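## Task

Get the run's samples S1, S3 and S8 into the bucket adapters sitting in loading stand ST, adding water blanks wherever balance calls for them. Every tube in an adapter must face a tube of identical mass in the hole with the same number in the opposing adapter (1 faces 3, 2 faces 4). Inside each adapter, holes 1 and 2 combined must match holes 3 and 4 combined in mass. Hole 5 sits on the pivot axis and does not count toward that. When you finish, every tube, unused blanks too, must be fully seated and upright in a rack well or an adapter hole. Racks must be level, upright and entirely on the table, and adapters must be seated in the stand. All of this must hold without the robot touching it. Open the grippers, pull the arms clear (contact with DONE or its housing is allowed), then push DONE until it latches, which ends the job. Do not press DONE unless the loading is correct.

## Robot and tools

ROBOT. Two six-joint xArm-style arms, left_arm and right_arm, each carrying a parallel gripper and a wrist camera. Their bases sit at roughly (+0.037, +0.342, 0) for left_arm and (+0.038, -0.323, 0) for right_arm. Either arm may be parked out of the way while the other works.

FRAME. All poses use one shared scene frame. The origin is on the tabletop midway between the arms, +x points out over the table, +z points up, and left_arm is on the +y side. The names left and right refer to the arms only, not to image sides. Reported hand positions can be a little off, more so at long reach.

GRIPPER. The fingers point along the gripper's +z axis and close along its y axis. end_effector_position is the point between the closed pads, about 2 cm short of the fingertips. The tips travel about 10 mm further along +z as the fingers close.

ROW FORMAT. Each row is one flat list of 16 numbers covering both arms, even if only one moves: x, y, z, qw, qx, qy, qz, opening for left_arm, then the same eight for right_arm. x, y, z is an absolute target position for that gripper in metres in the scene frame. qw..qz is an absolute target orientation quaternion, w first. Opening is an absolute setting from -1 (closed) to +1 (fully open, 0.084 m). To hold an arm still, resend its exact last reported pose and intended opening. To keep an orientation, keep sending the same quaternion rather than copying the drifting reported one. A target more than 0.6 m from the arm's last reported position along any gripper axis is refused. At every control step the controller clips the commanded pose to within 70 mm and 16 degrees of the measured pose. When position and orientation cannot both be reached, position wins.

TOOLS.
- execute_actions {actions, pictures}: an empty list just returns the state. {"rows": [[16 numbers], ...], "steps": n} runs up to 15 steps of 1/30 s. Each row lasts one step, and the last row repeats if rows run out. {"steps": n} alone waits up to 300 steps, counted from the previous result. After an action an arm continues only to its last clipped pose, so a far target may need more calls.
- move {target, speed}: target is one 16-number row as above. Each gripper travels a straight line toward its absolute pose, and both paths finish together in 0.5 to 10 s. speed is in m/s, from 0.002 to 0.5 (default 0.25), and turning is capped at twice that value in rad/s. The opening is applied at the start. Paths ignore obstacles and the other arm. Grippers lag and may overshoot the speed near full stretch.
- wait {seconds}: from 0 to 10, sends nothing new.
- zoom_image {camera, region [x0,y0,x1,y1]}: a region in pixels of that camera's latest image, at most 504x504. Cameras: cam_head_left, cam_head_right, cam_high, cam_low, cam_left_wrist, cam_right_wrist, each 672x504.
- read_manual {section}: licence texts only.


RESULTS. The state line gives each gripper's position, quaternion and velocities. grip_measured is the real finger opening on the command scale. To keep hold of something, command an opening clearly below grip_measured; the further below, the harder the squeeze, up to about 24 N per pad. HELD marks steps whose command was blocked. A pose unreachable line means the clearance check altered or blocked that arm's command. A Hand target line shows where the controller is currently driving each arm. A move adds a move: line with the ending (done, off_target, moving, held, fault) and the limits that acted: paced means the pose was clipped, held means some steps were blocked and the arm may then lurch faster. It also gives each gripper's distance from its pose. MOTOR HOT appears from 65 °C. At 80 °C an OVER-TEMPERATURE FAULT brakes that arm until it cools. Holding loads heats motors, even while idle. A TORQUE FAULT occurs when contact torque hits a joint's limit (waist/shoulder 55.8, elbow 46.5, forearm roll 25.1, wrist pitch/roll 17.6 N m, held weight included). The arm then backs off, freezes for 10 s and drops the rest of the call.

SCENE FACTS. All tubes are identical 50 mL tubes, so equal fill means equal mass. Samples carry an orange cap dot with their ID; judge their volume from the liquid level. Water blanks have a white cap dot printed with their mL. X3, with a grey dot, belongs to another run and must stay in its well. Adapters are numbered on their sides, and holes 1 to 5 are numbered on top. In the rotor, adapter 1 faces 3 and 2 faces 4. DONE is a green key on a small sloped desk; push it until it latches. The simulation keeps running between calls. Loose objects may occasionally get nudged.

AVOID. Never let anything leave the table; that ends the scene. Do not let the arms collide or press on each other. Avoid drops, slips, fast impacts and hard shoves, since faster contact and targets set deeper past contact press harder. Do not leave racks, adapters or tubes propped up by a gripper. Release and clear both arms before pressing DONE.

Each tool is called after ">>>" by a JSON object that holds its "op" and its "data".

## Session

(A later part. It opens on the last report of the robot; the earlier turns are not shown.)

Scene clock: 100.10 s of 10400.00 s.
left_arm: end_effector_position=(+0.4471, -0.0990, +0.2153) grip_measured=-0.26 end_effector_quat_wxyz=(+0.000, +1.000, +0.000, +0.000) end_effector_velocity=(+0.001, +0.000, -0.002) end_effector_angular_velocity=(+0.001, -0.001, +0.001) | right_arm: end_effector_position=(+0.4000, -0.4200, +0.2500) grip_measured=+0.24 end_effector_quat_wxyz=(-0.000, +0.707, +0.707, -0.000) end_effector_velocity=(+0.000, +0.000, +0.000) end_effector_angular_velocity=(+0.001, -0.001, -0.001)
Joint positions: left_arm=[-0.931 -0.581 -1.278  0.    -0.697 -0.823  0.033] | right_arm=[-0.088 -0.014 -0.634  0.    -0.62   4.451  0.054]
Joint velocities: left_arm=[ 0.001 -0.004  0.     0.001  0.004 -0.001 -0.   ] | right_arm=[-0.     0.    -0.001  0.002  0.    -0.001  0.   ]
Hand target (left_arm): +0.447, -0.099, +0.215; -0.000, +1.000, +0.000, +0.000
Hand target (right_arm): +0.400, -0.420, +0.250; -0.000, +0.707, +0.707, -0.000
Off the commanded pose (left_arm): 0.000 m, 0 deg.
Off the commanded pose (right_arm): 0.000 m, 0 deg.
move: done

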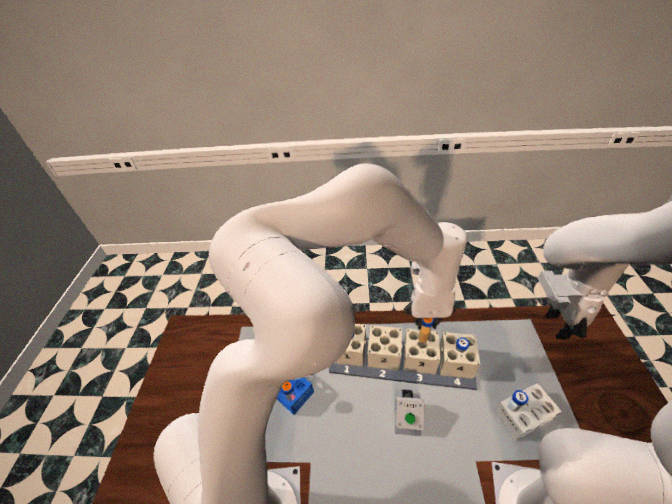

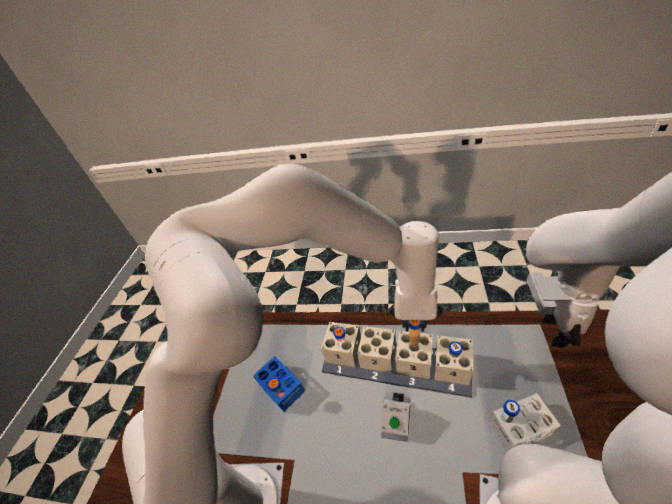

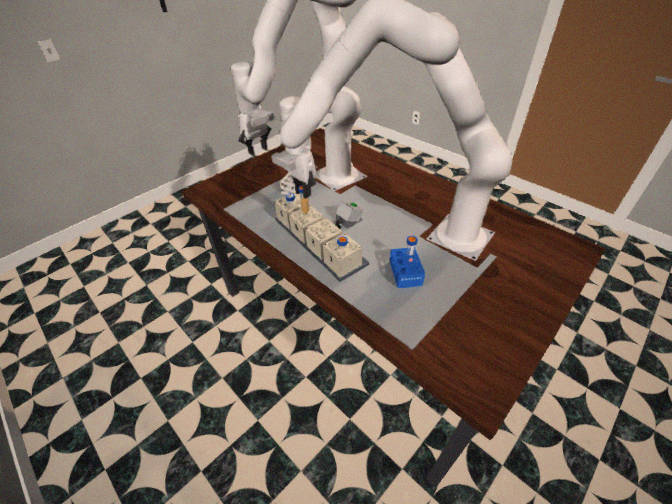

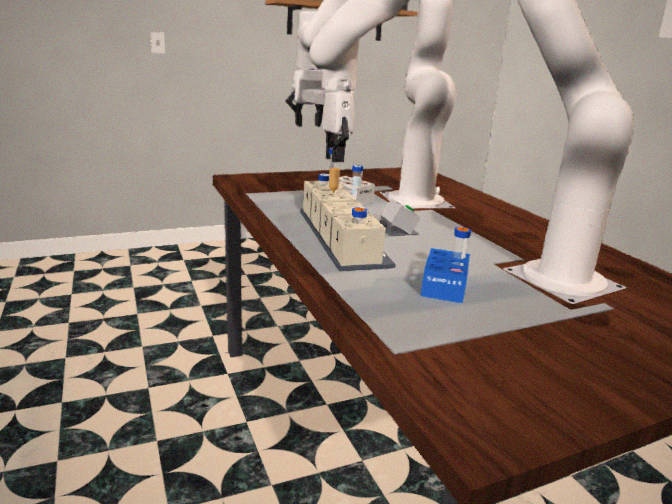

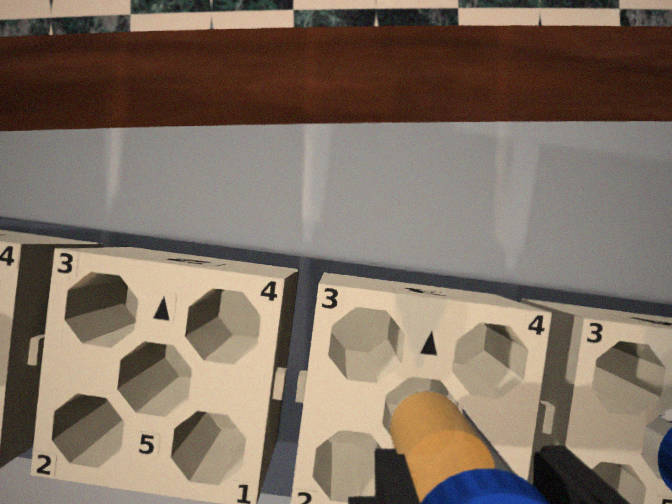

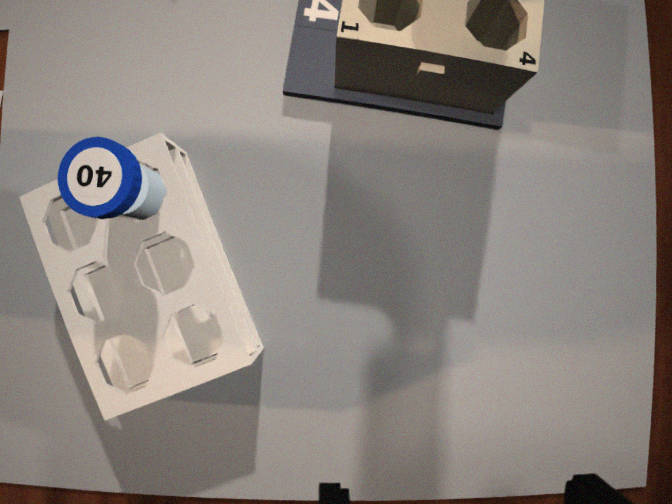

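>>> {"op": "move", "data": {"target": [0.445,-0.0982,0.2,0,1,0,0,-0.45,0.4,-0.42,0.25,0,0.707,0.707,0,0.25], "speed": 0.05}}

>>> {"op": "move", "data": {"target": [0.445,-0.0982,0.127,0,1,0,0,-0.45,0.4,-0.42,0.25,0,0.707,0.707,0,0.25], "speed": 0.05}}

>>> {"op": "execute_actions", "data": {"actions": [{"rows":[[0.445,-0.0982,0.127,0,1,0,0,0.25,0.4,-0.42,0.25,0,0.707,0.707,0,0.25]],"steps":12}], "pictures": false}}

>>> {"op": "move", "data": {"target": [0.445,-0.0982,0.2,0,1,0,0,0.25,0.4,-0.42,0.25,0,0.707,0.707,0,0.25]}}

>>> {"op": "move", "data": {"target": [0.312,0.286,0.175,0,1,0,0,0.25,0.4,-0.42,0.25,0,0.707,0.707,0,0.25], "speed": 0.35}}

Scene clock: 110.00 s of 10400.00 s.
left_arm: end_effector_position=(+0.4451, -0.0982, +0.2002) grip_measured=-0.26 end_effector_quat_wxyz=(+0.000, +1.000, +0.000, +0.000) end_effector_velocity=(-0.001, -0.001, -0.001) end_effector_angular_velocity=(-0.002, +0.000, +0.000) | right_arm: end_effector_position=(+0.4000, -0.4200, +0.2500) grip_measured=+0.24 end_effector_quat_wxyz=(-0.000, +0.707, +0.707, -0.000) end_effector_velocity=(-0.000, +0.000, -0.000) end_effector_angular_velocity=(+0.001, +0.000, +0.000)
Joint positions: left_arm=[-0.932 -0.597 -1.264  0.    -0.667 -0.824  0.033] | right_arm=[-0.088 -0.014 -0.634  0.    -0.62   4.451  0.054]
Joint velocities: left_arm=[-0.001 -0.001  0.001 -0.003  0.004  0.001  0.   ] | right_arm=[-0.     0.     0.001  0.001  0.    -0.001 -0.   ]
Hand target (left_arm): +0.445, -0.098, +0.200; -0.000, +1.000, +0.000, +0.000
Hand target (right_arm): +0.400, -0.420, +0.250; +0.000, +0.707, +0.707, -0.000
Off the commanded pose (left_arm): 0.000 m, 0 deg.
Off the commanded pose (right_arm): 0.000 m, 0 deg.
After step 90, 6.07 s passed at rest.
move: done

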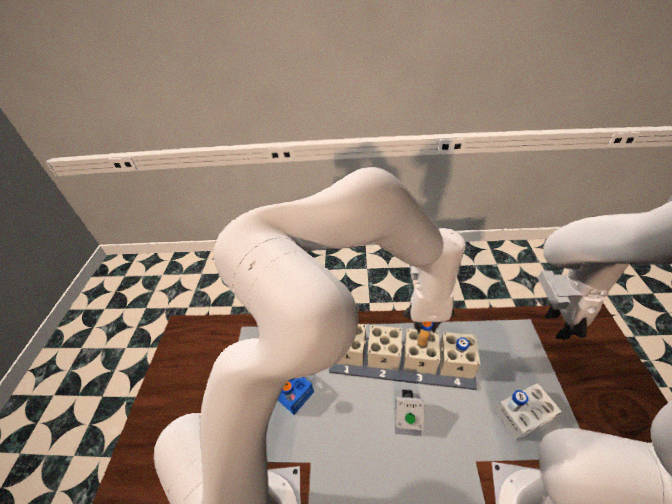

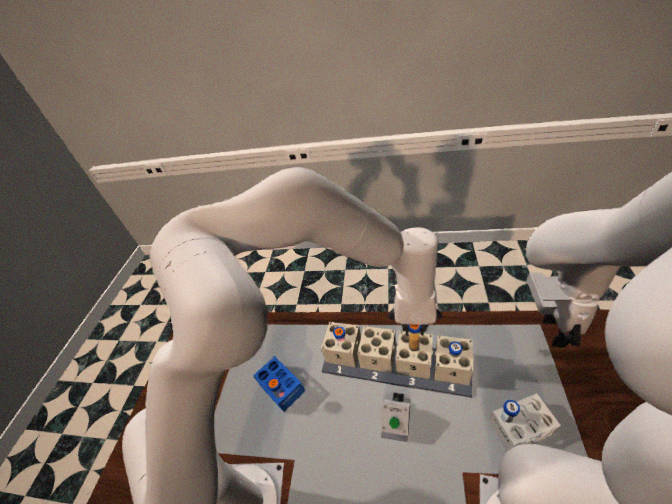

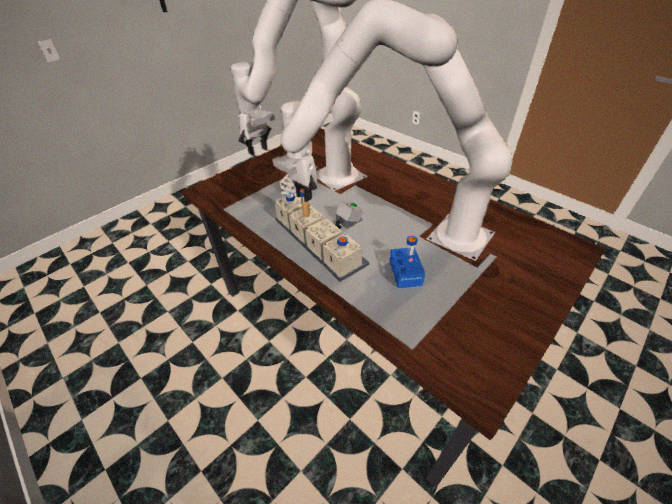

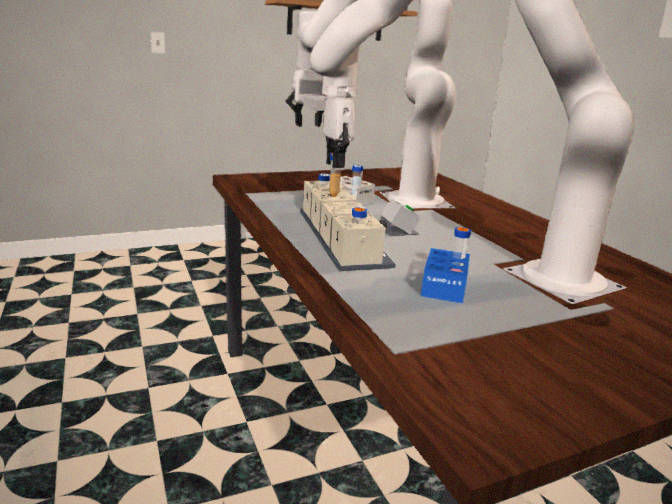

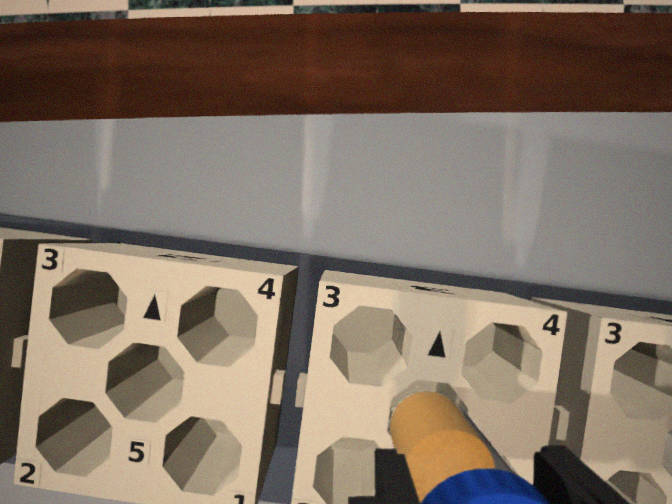

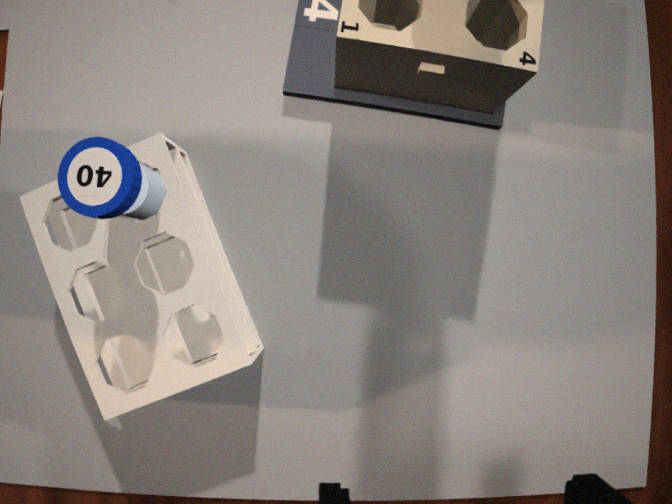

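Scene clock: 111.87 s of 10400.00 s.
left_arm: end_effector_position=(+0.4451, -0.0982, +0.1273) grip_measured=-0.26 end_effector_quat_wxyz=(-0.000, +1.000, +0.000, +0.000) end_effector_velocity=(+0.000, +0.000, -0.002) end_effector_angular_velocity=(-0.000, -0.000, +0.002) | right_arm: end_effector_position=(+0.4000, -0.4200, +0.2500) grip_measured=+0.24 end_effector_quat_wxyz=(-0.000, +0.707, +0.707, -0.000) end_effector_velocity=(-0.000, -0.000, +0.000) end_effector_angular_velocity=(+0.000, +0.000, -0.001)
Joint positions: left_arm=[-0.932 -0.707 -1.245  0.    -0.539 -0.824  0.033] | right_arm=[-0.088 -0.014 -0.634  0.    -0.62   4.451  0.054]
Joint velocities: left_arm=[ 0.001 -0.004 -0.     0.     0.004 -0.002  0.   ] | right_arm=[-0.     0.001  0.    -0.    -0.001  0.    -0.   ]
Hand target (left_arm): +0.445, -0.098, +0.127; -0.000, +1.000, +0.000, +0.000
Hand target (right_arm): +0.400, -0.420, +0.250; +0.000, +0.707, +0.707, -0.000
Off the commanded pose (left_arm): 0.000 m, 0 deg.
Off the commanded pose (right_arm): 0.000 m, 0 deg.
move: done

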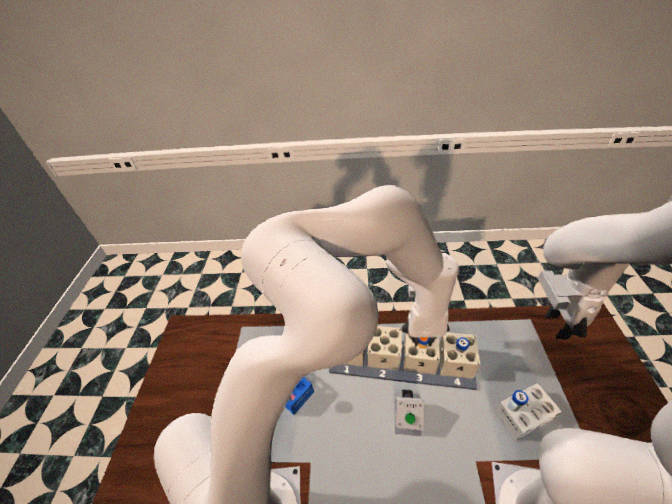

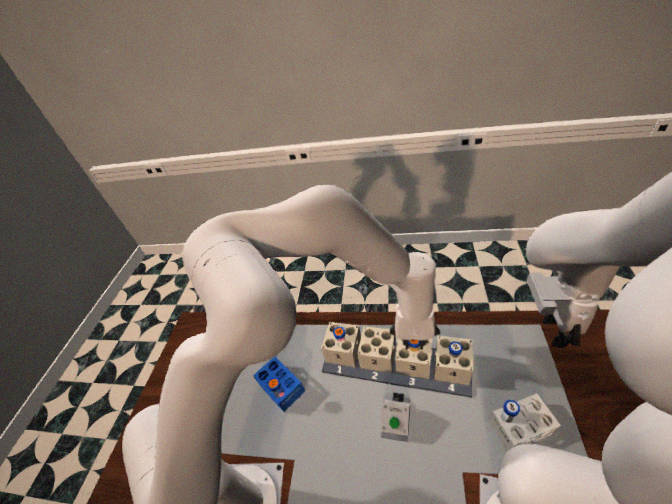

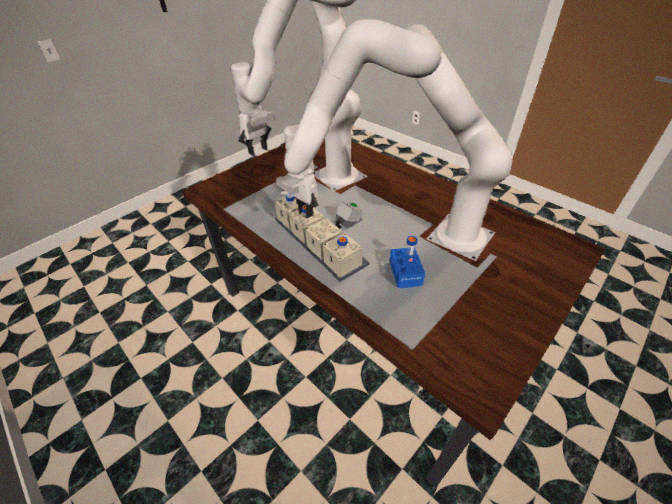

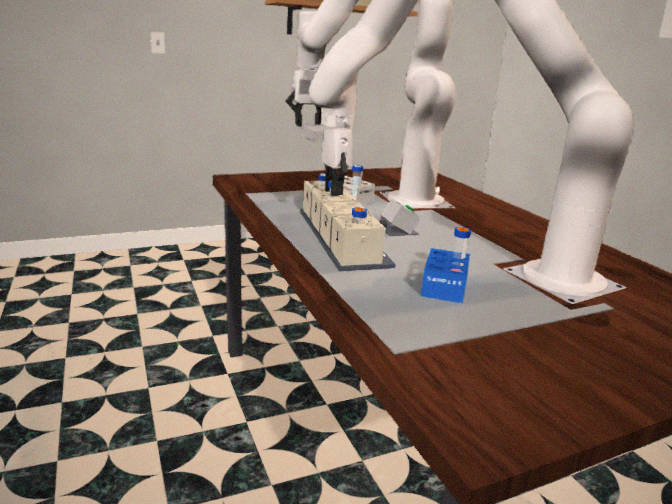

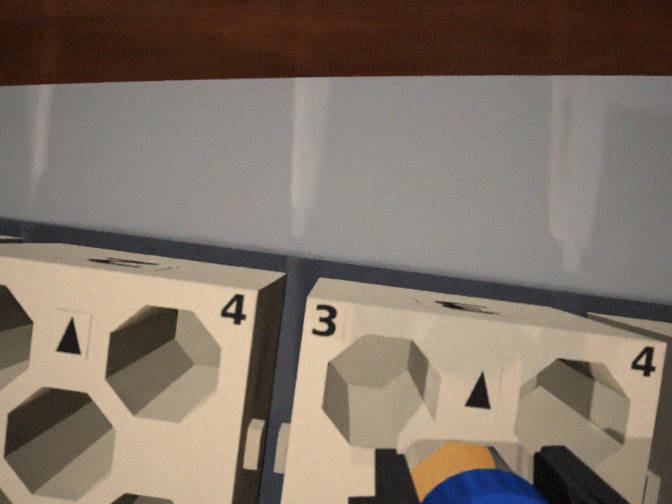

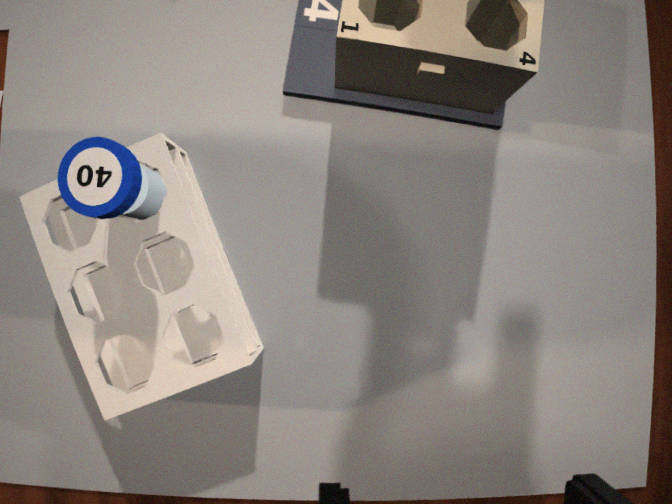

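Scene clock: 112.27 s of 10400.00 s.
left_arm: end_effector_position=(+0.4450, -0.0982, +0.1270) grip_measured=+0.24 end_effector_quat_wxyz=(-0.000, +1.000, +0.000, -0.000) end_effector_velocity=(-0.000, -0.001, +0.001) end_effector_angular_velocity=(-0.000, -0.002, -0.005) | right_arm: end_effector_position=(+0.4000, -0.4200, +0.2500) grip_measured=+0.24 end_effector_quat_wxyz=(+0.000, +0.707, +0.707, +0.000) end_effector_velocity=(+0.000, -0.000, -0.001) end_effector_angular_velocity=(-0.000, -0.000, -0.000)
Joint positions: left_arm=[-0.932 -0.707 -1.245  0.    -0.538 -0.824  0.054] | right_arm=[-0.088 -0.014 -0.634  0.    -0.62   4.451  0.054]
Joint velocities: left_arm=[-0.001  0.001 -0.     0.002  0.001  0.001  0.002] | right_arm=[-0.    -0.001  0.    -0.001  0.002  0.001  0.   ]
Hand target (left_arm): +0.445, -0.098, +0.127; -0.000, +1.000, +0.000, +0.000
Hand target (right_arm): +0.400, -0.420, +0.250; +0.000, +0.707, +0.707, -0.000
Off the commanded pose (left_arm): 0.000 m, 0 deg.
Off the commanded pose (right_arm): 0.000 m, 0 deg.
Steps of this call (steps 1 to 12: all 12 steps of this action). Readings (end_effector_position):
1: left_arm (+0.4451, -0.0982, +0.1272) | right_arm (+0.4000, -0.4200, +0.2500)
2: left_arm (+0.4450, -0.0982, +0.1271) | right_arm (+0.4000, -0.4200, +0.2500)
4: left_arm (+0.4450, -0.0981, +0.1270) | right_arm (+0.4000, -0.4200, +0.2500)
8: left_arm (+0.4450, -0.0981, +0.1270) | right_arm (+0.4000, -0.4200, +0.2500)
12: the state above

Scene clock: 113.47 s of 10400.00 s.
left_arm: end_effector_position=(+0.4448, -0.0981, +0.1996) grip_measured=+0.24 end_effector_quat_wxyz=(-0.000, +1.000, -0.000, -0.000) end_effector_velocity=(-0.001, -0.000, +0.002) end_effector_angular_velocity=(-0.001, +0.001, +0.001) | right_arm: end_effector_position=(+0.4000, -0.4200, +0.2500) grip_measured=+0.24 end_effector_quat_wxyz=(-0.000, +0.707, +0.707, -0.000) end_effector_velocity=(+0.001, -0.000, +0.001) end_effector_angular_velocity=(-0.001, -0.002, +0.002)
Joint positions: left_arm=[-0.932 -0.597 -1.263 -0.    -0.666 -0.824  0.054] | right_arm=[-0.088 -0.014 -0.634  0.    -0.62   4.451  0.054]
Joint velocities: left_arm=[-0.001  0.004 -0.001 -0.002 -0.004 -0.    -0.   ] | right_arm=[ 0.     0.001 -0.001 -0.001  0.001 -0.001 -0.   ]
Hand target (left_arm): +0.445, -0.098, +0.200; +0.000, +1.000, -0.000, -0.000
Hand target (right_arm): +0.400, -0.420, +0.250; +0.000, +0.707, +0.707, -0.000
Off the commanded pose (left_arm): 0.000 m, 0 deg.
Off the commanded pose (right_arm): 0.000 m, 0 deg.
move: done

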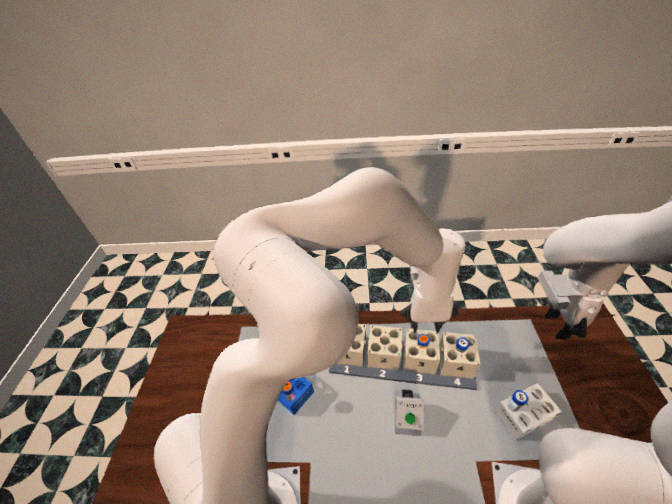

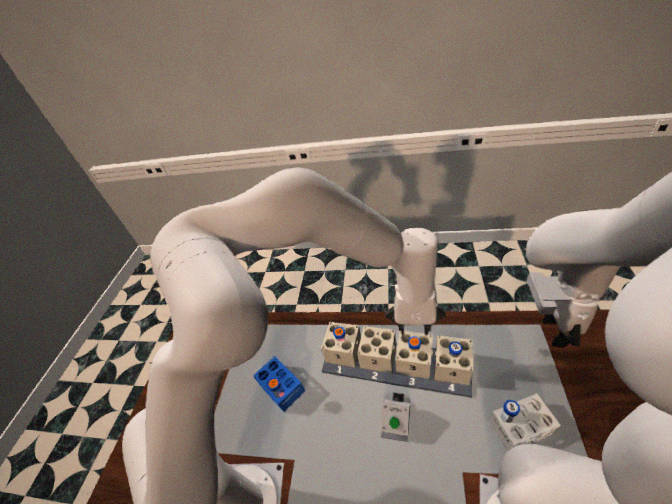

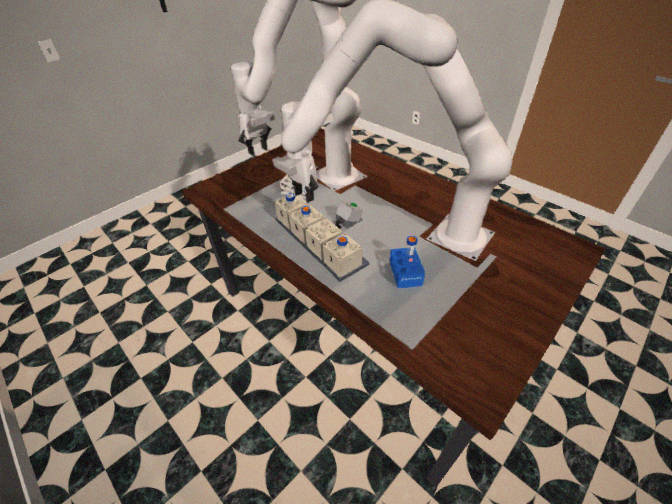

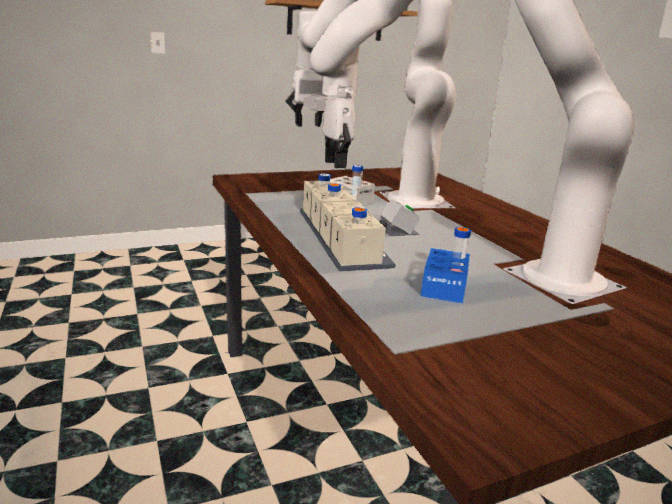

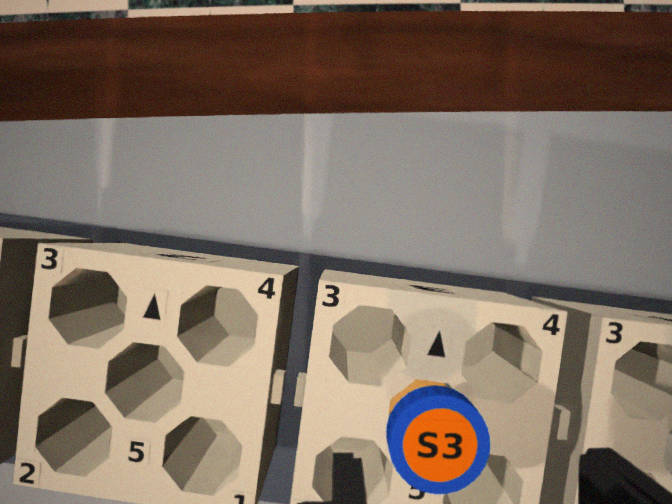

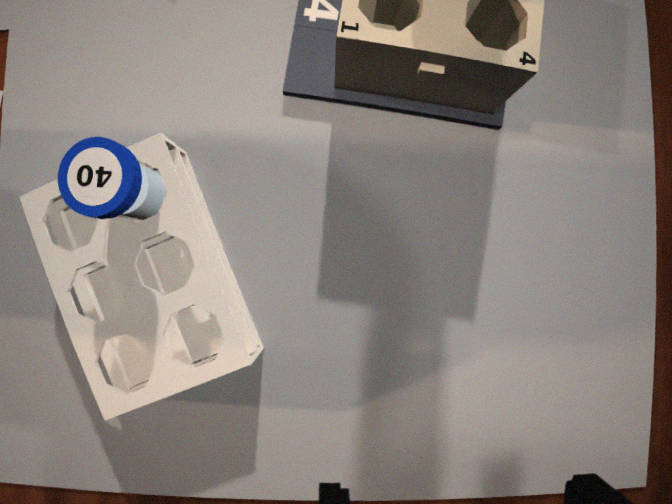

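Scene clock: 115.50 s of 10400.00 s.
left_arm: end_effector_position=(+0.3118, +0.2859, +0.1745) grip_measured=+0.24 end_effector_quat_wxyz=(-0.001, +1.000, +0.000, +0.001) end_effector_velocity=(-0.000, +0.002, +0.001) end_effector_angular_velocity=(-0.008, +0.002, +0.000) | right_arm: end_effector_position=(+0.4000, -0.4200, +0.2500) grip_measured=+0.24 end_effector_quat_wxyz=(-0.000, +0.707, +0.707, -0.000) end_effector_velocity=(+0.000, -0.000, +0.001) end_effector_angular_velocity=(-0.000, -0.002, -0.001)
Joint positions: left_arm=[-0.314  0.06  -0.339  0.007 -0.398 -0.213  0.054] | right_arm=[-0.088 -0.014 -0.634  0.    -0.62   4.451  0.054]
Joint velocities: left_arm=[ 0.014  0.003  0.    -0.021 -0.003  0.033 -0.   ] | right_arm=[-0.     0.001 -0.001  0.     0.     0.    -0.   ]
Hand target (left_arm): +0.312, +0.286, +0.175; -0.001, +1.000, +0.000, +0.001
Hand target (right_arm): +0.400, -0.420, +0.250; +0.000, +0.707, +0.707, -0.000
Off the commanded pose (left_arm): 0.001 m, 0 deg.
Off the commanded pose (right_arm): 0.000 m, 0 deg.
move: done; limits=paced

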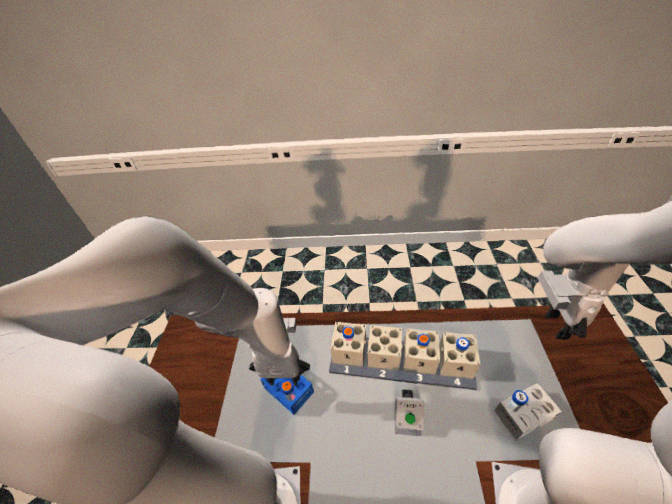

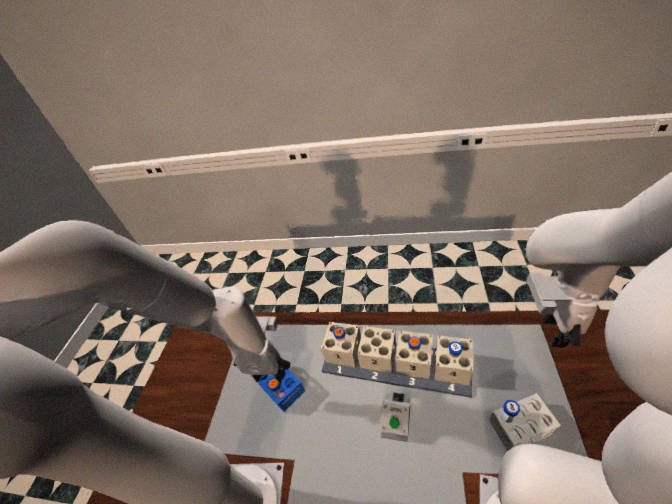

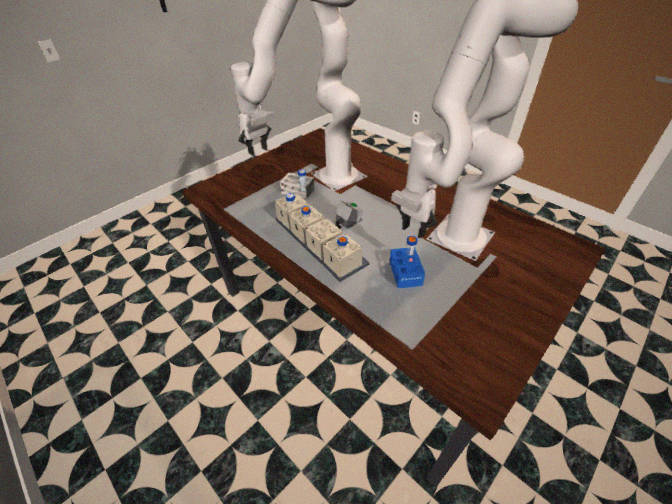

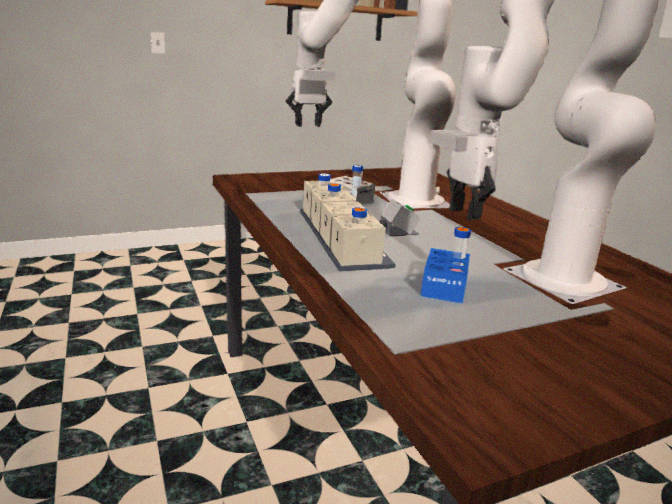

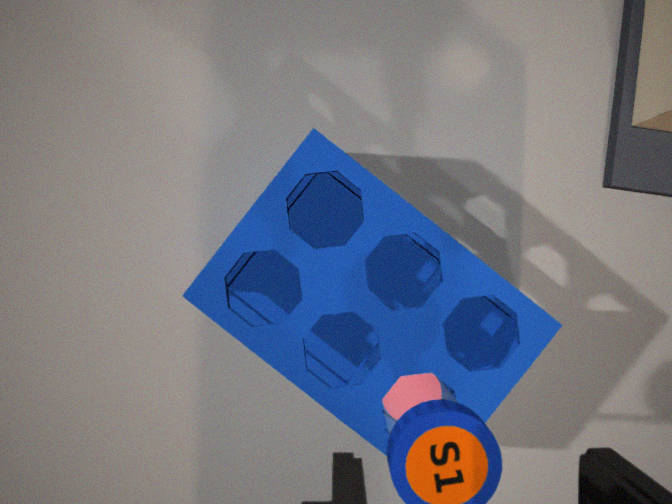

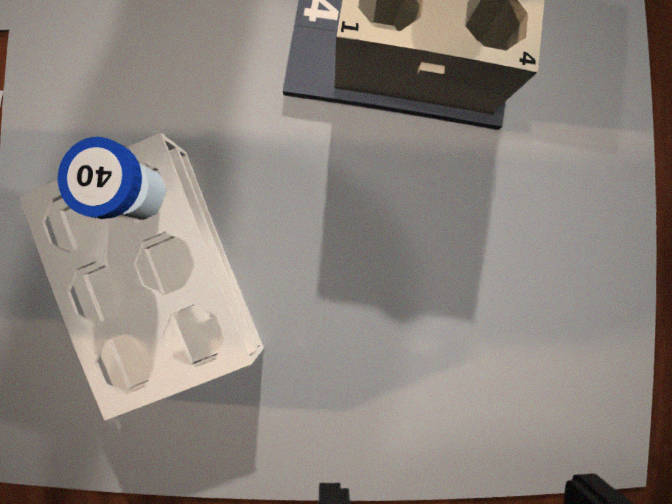

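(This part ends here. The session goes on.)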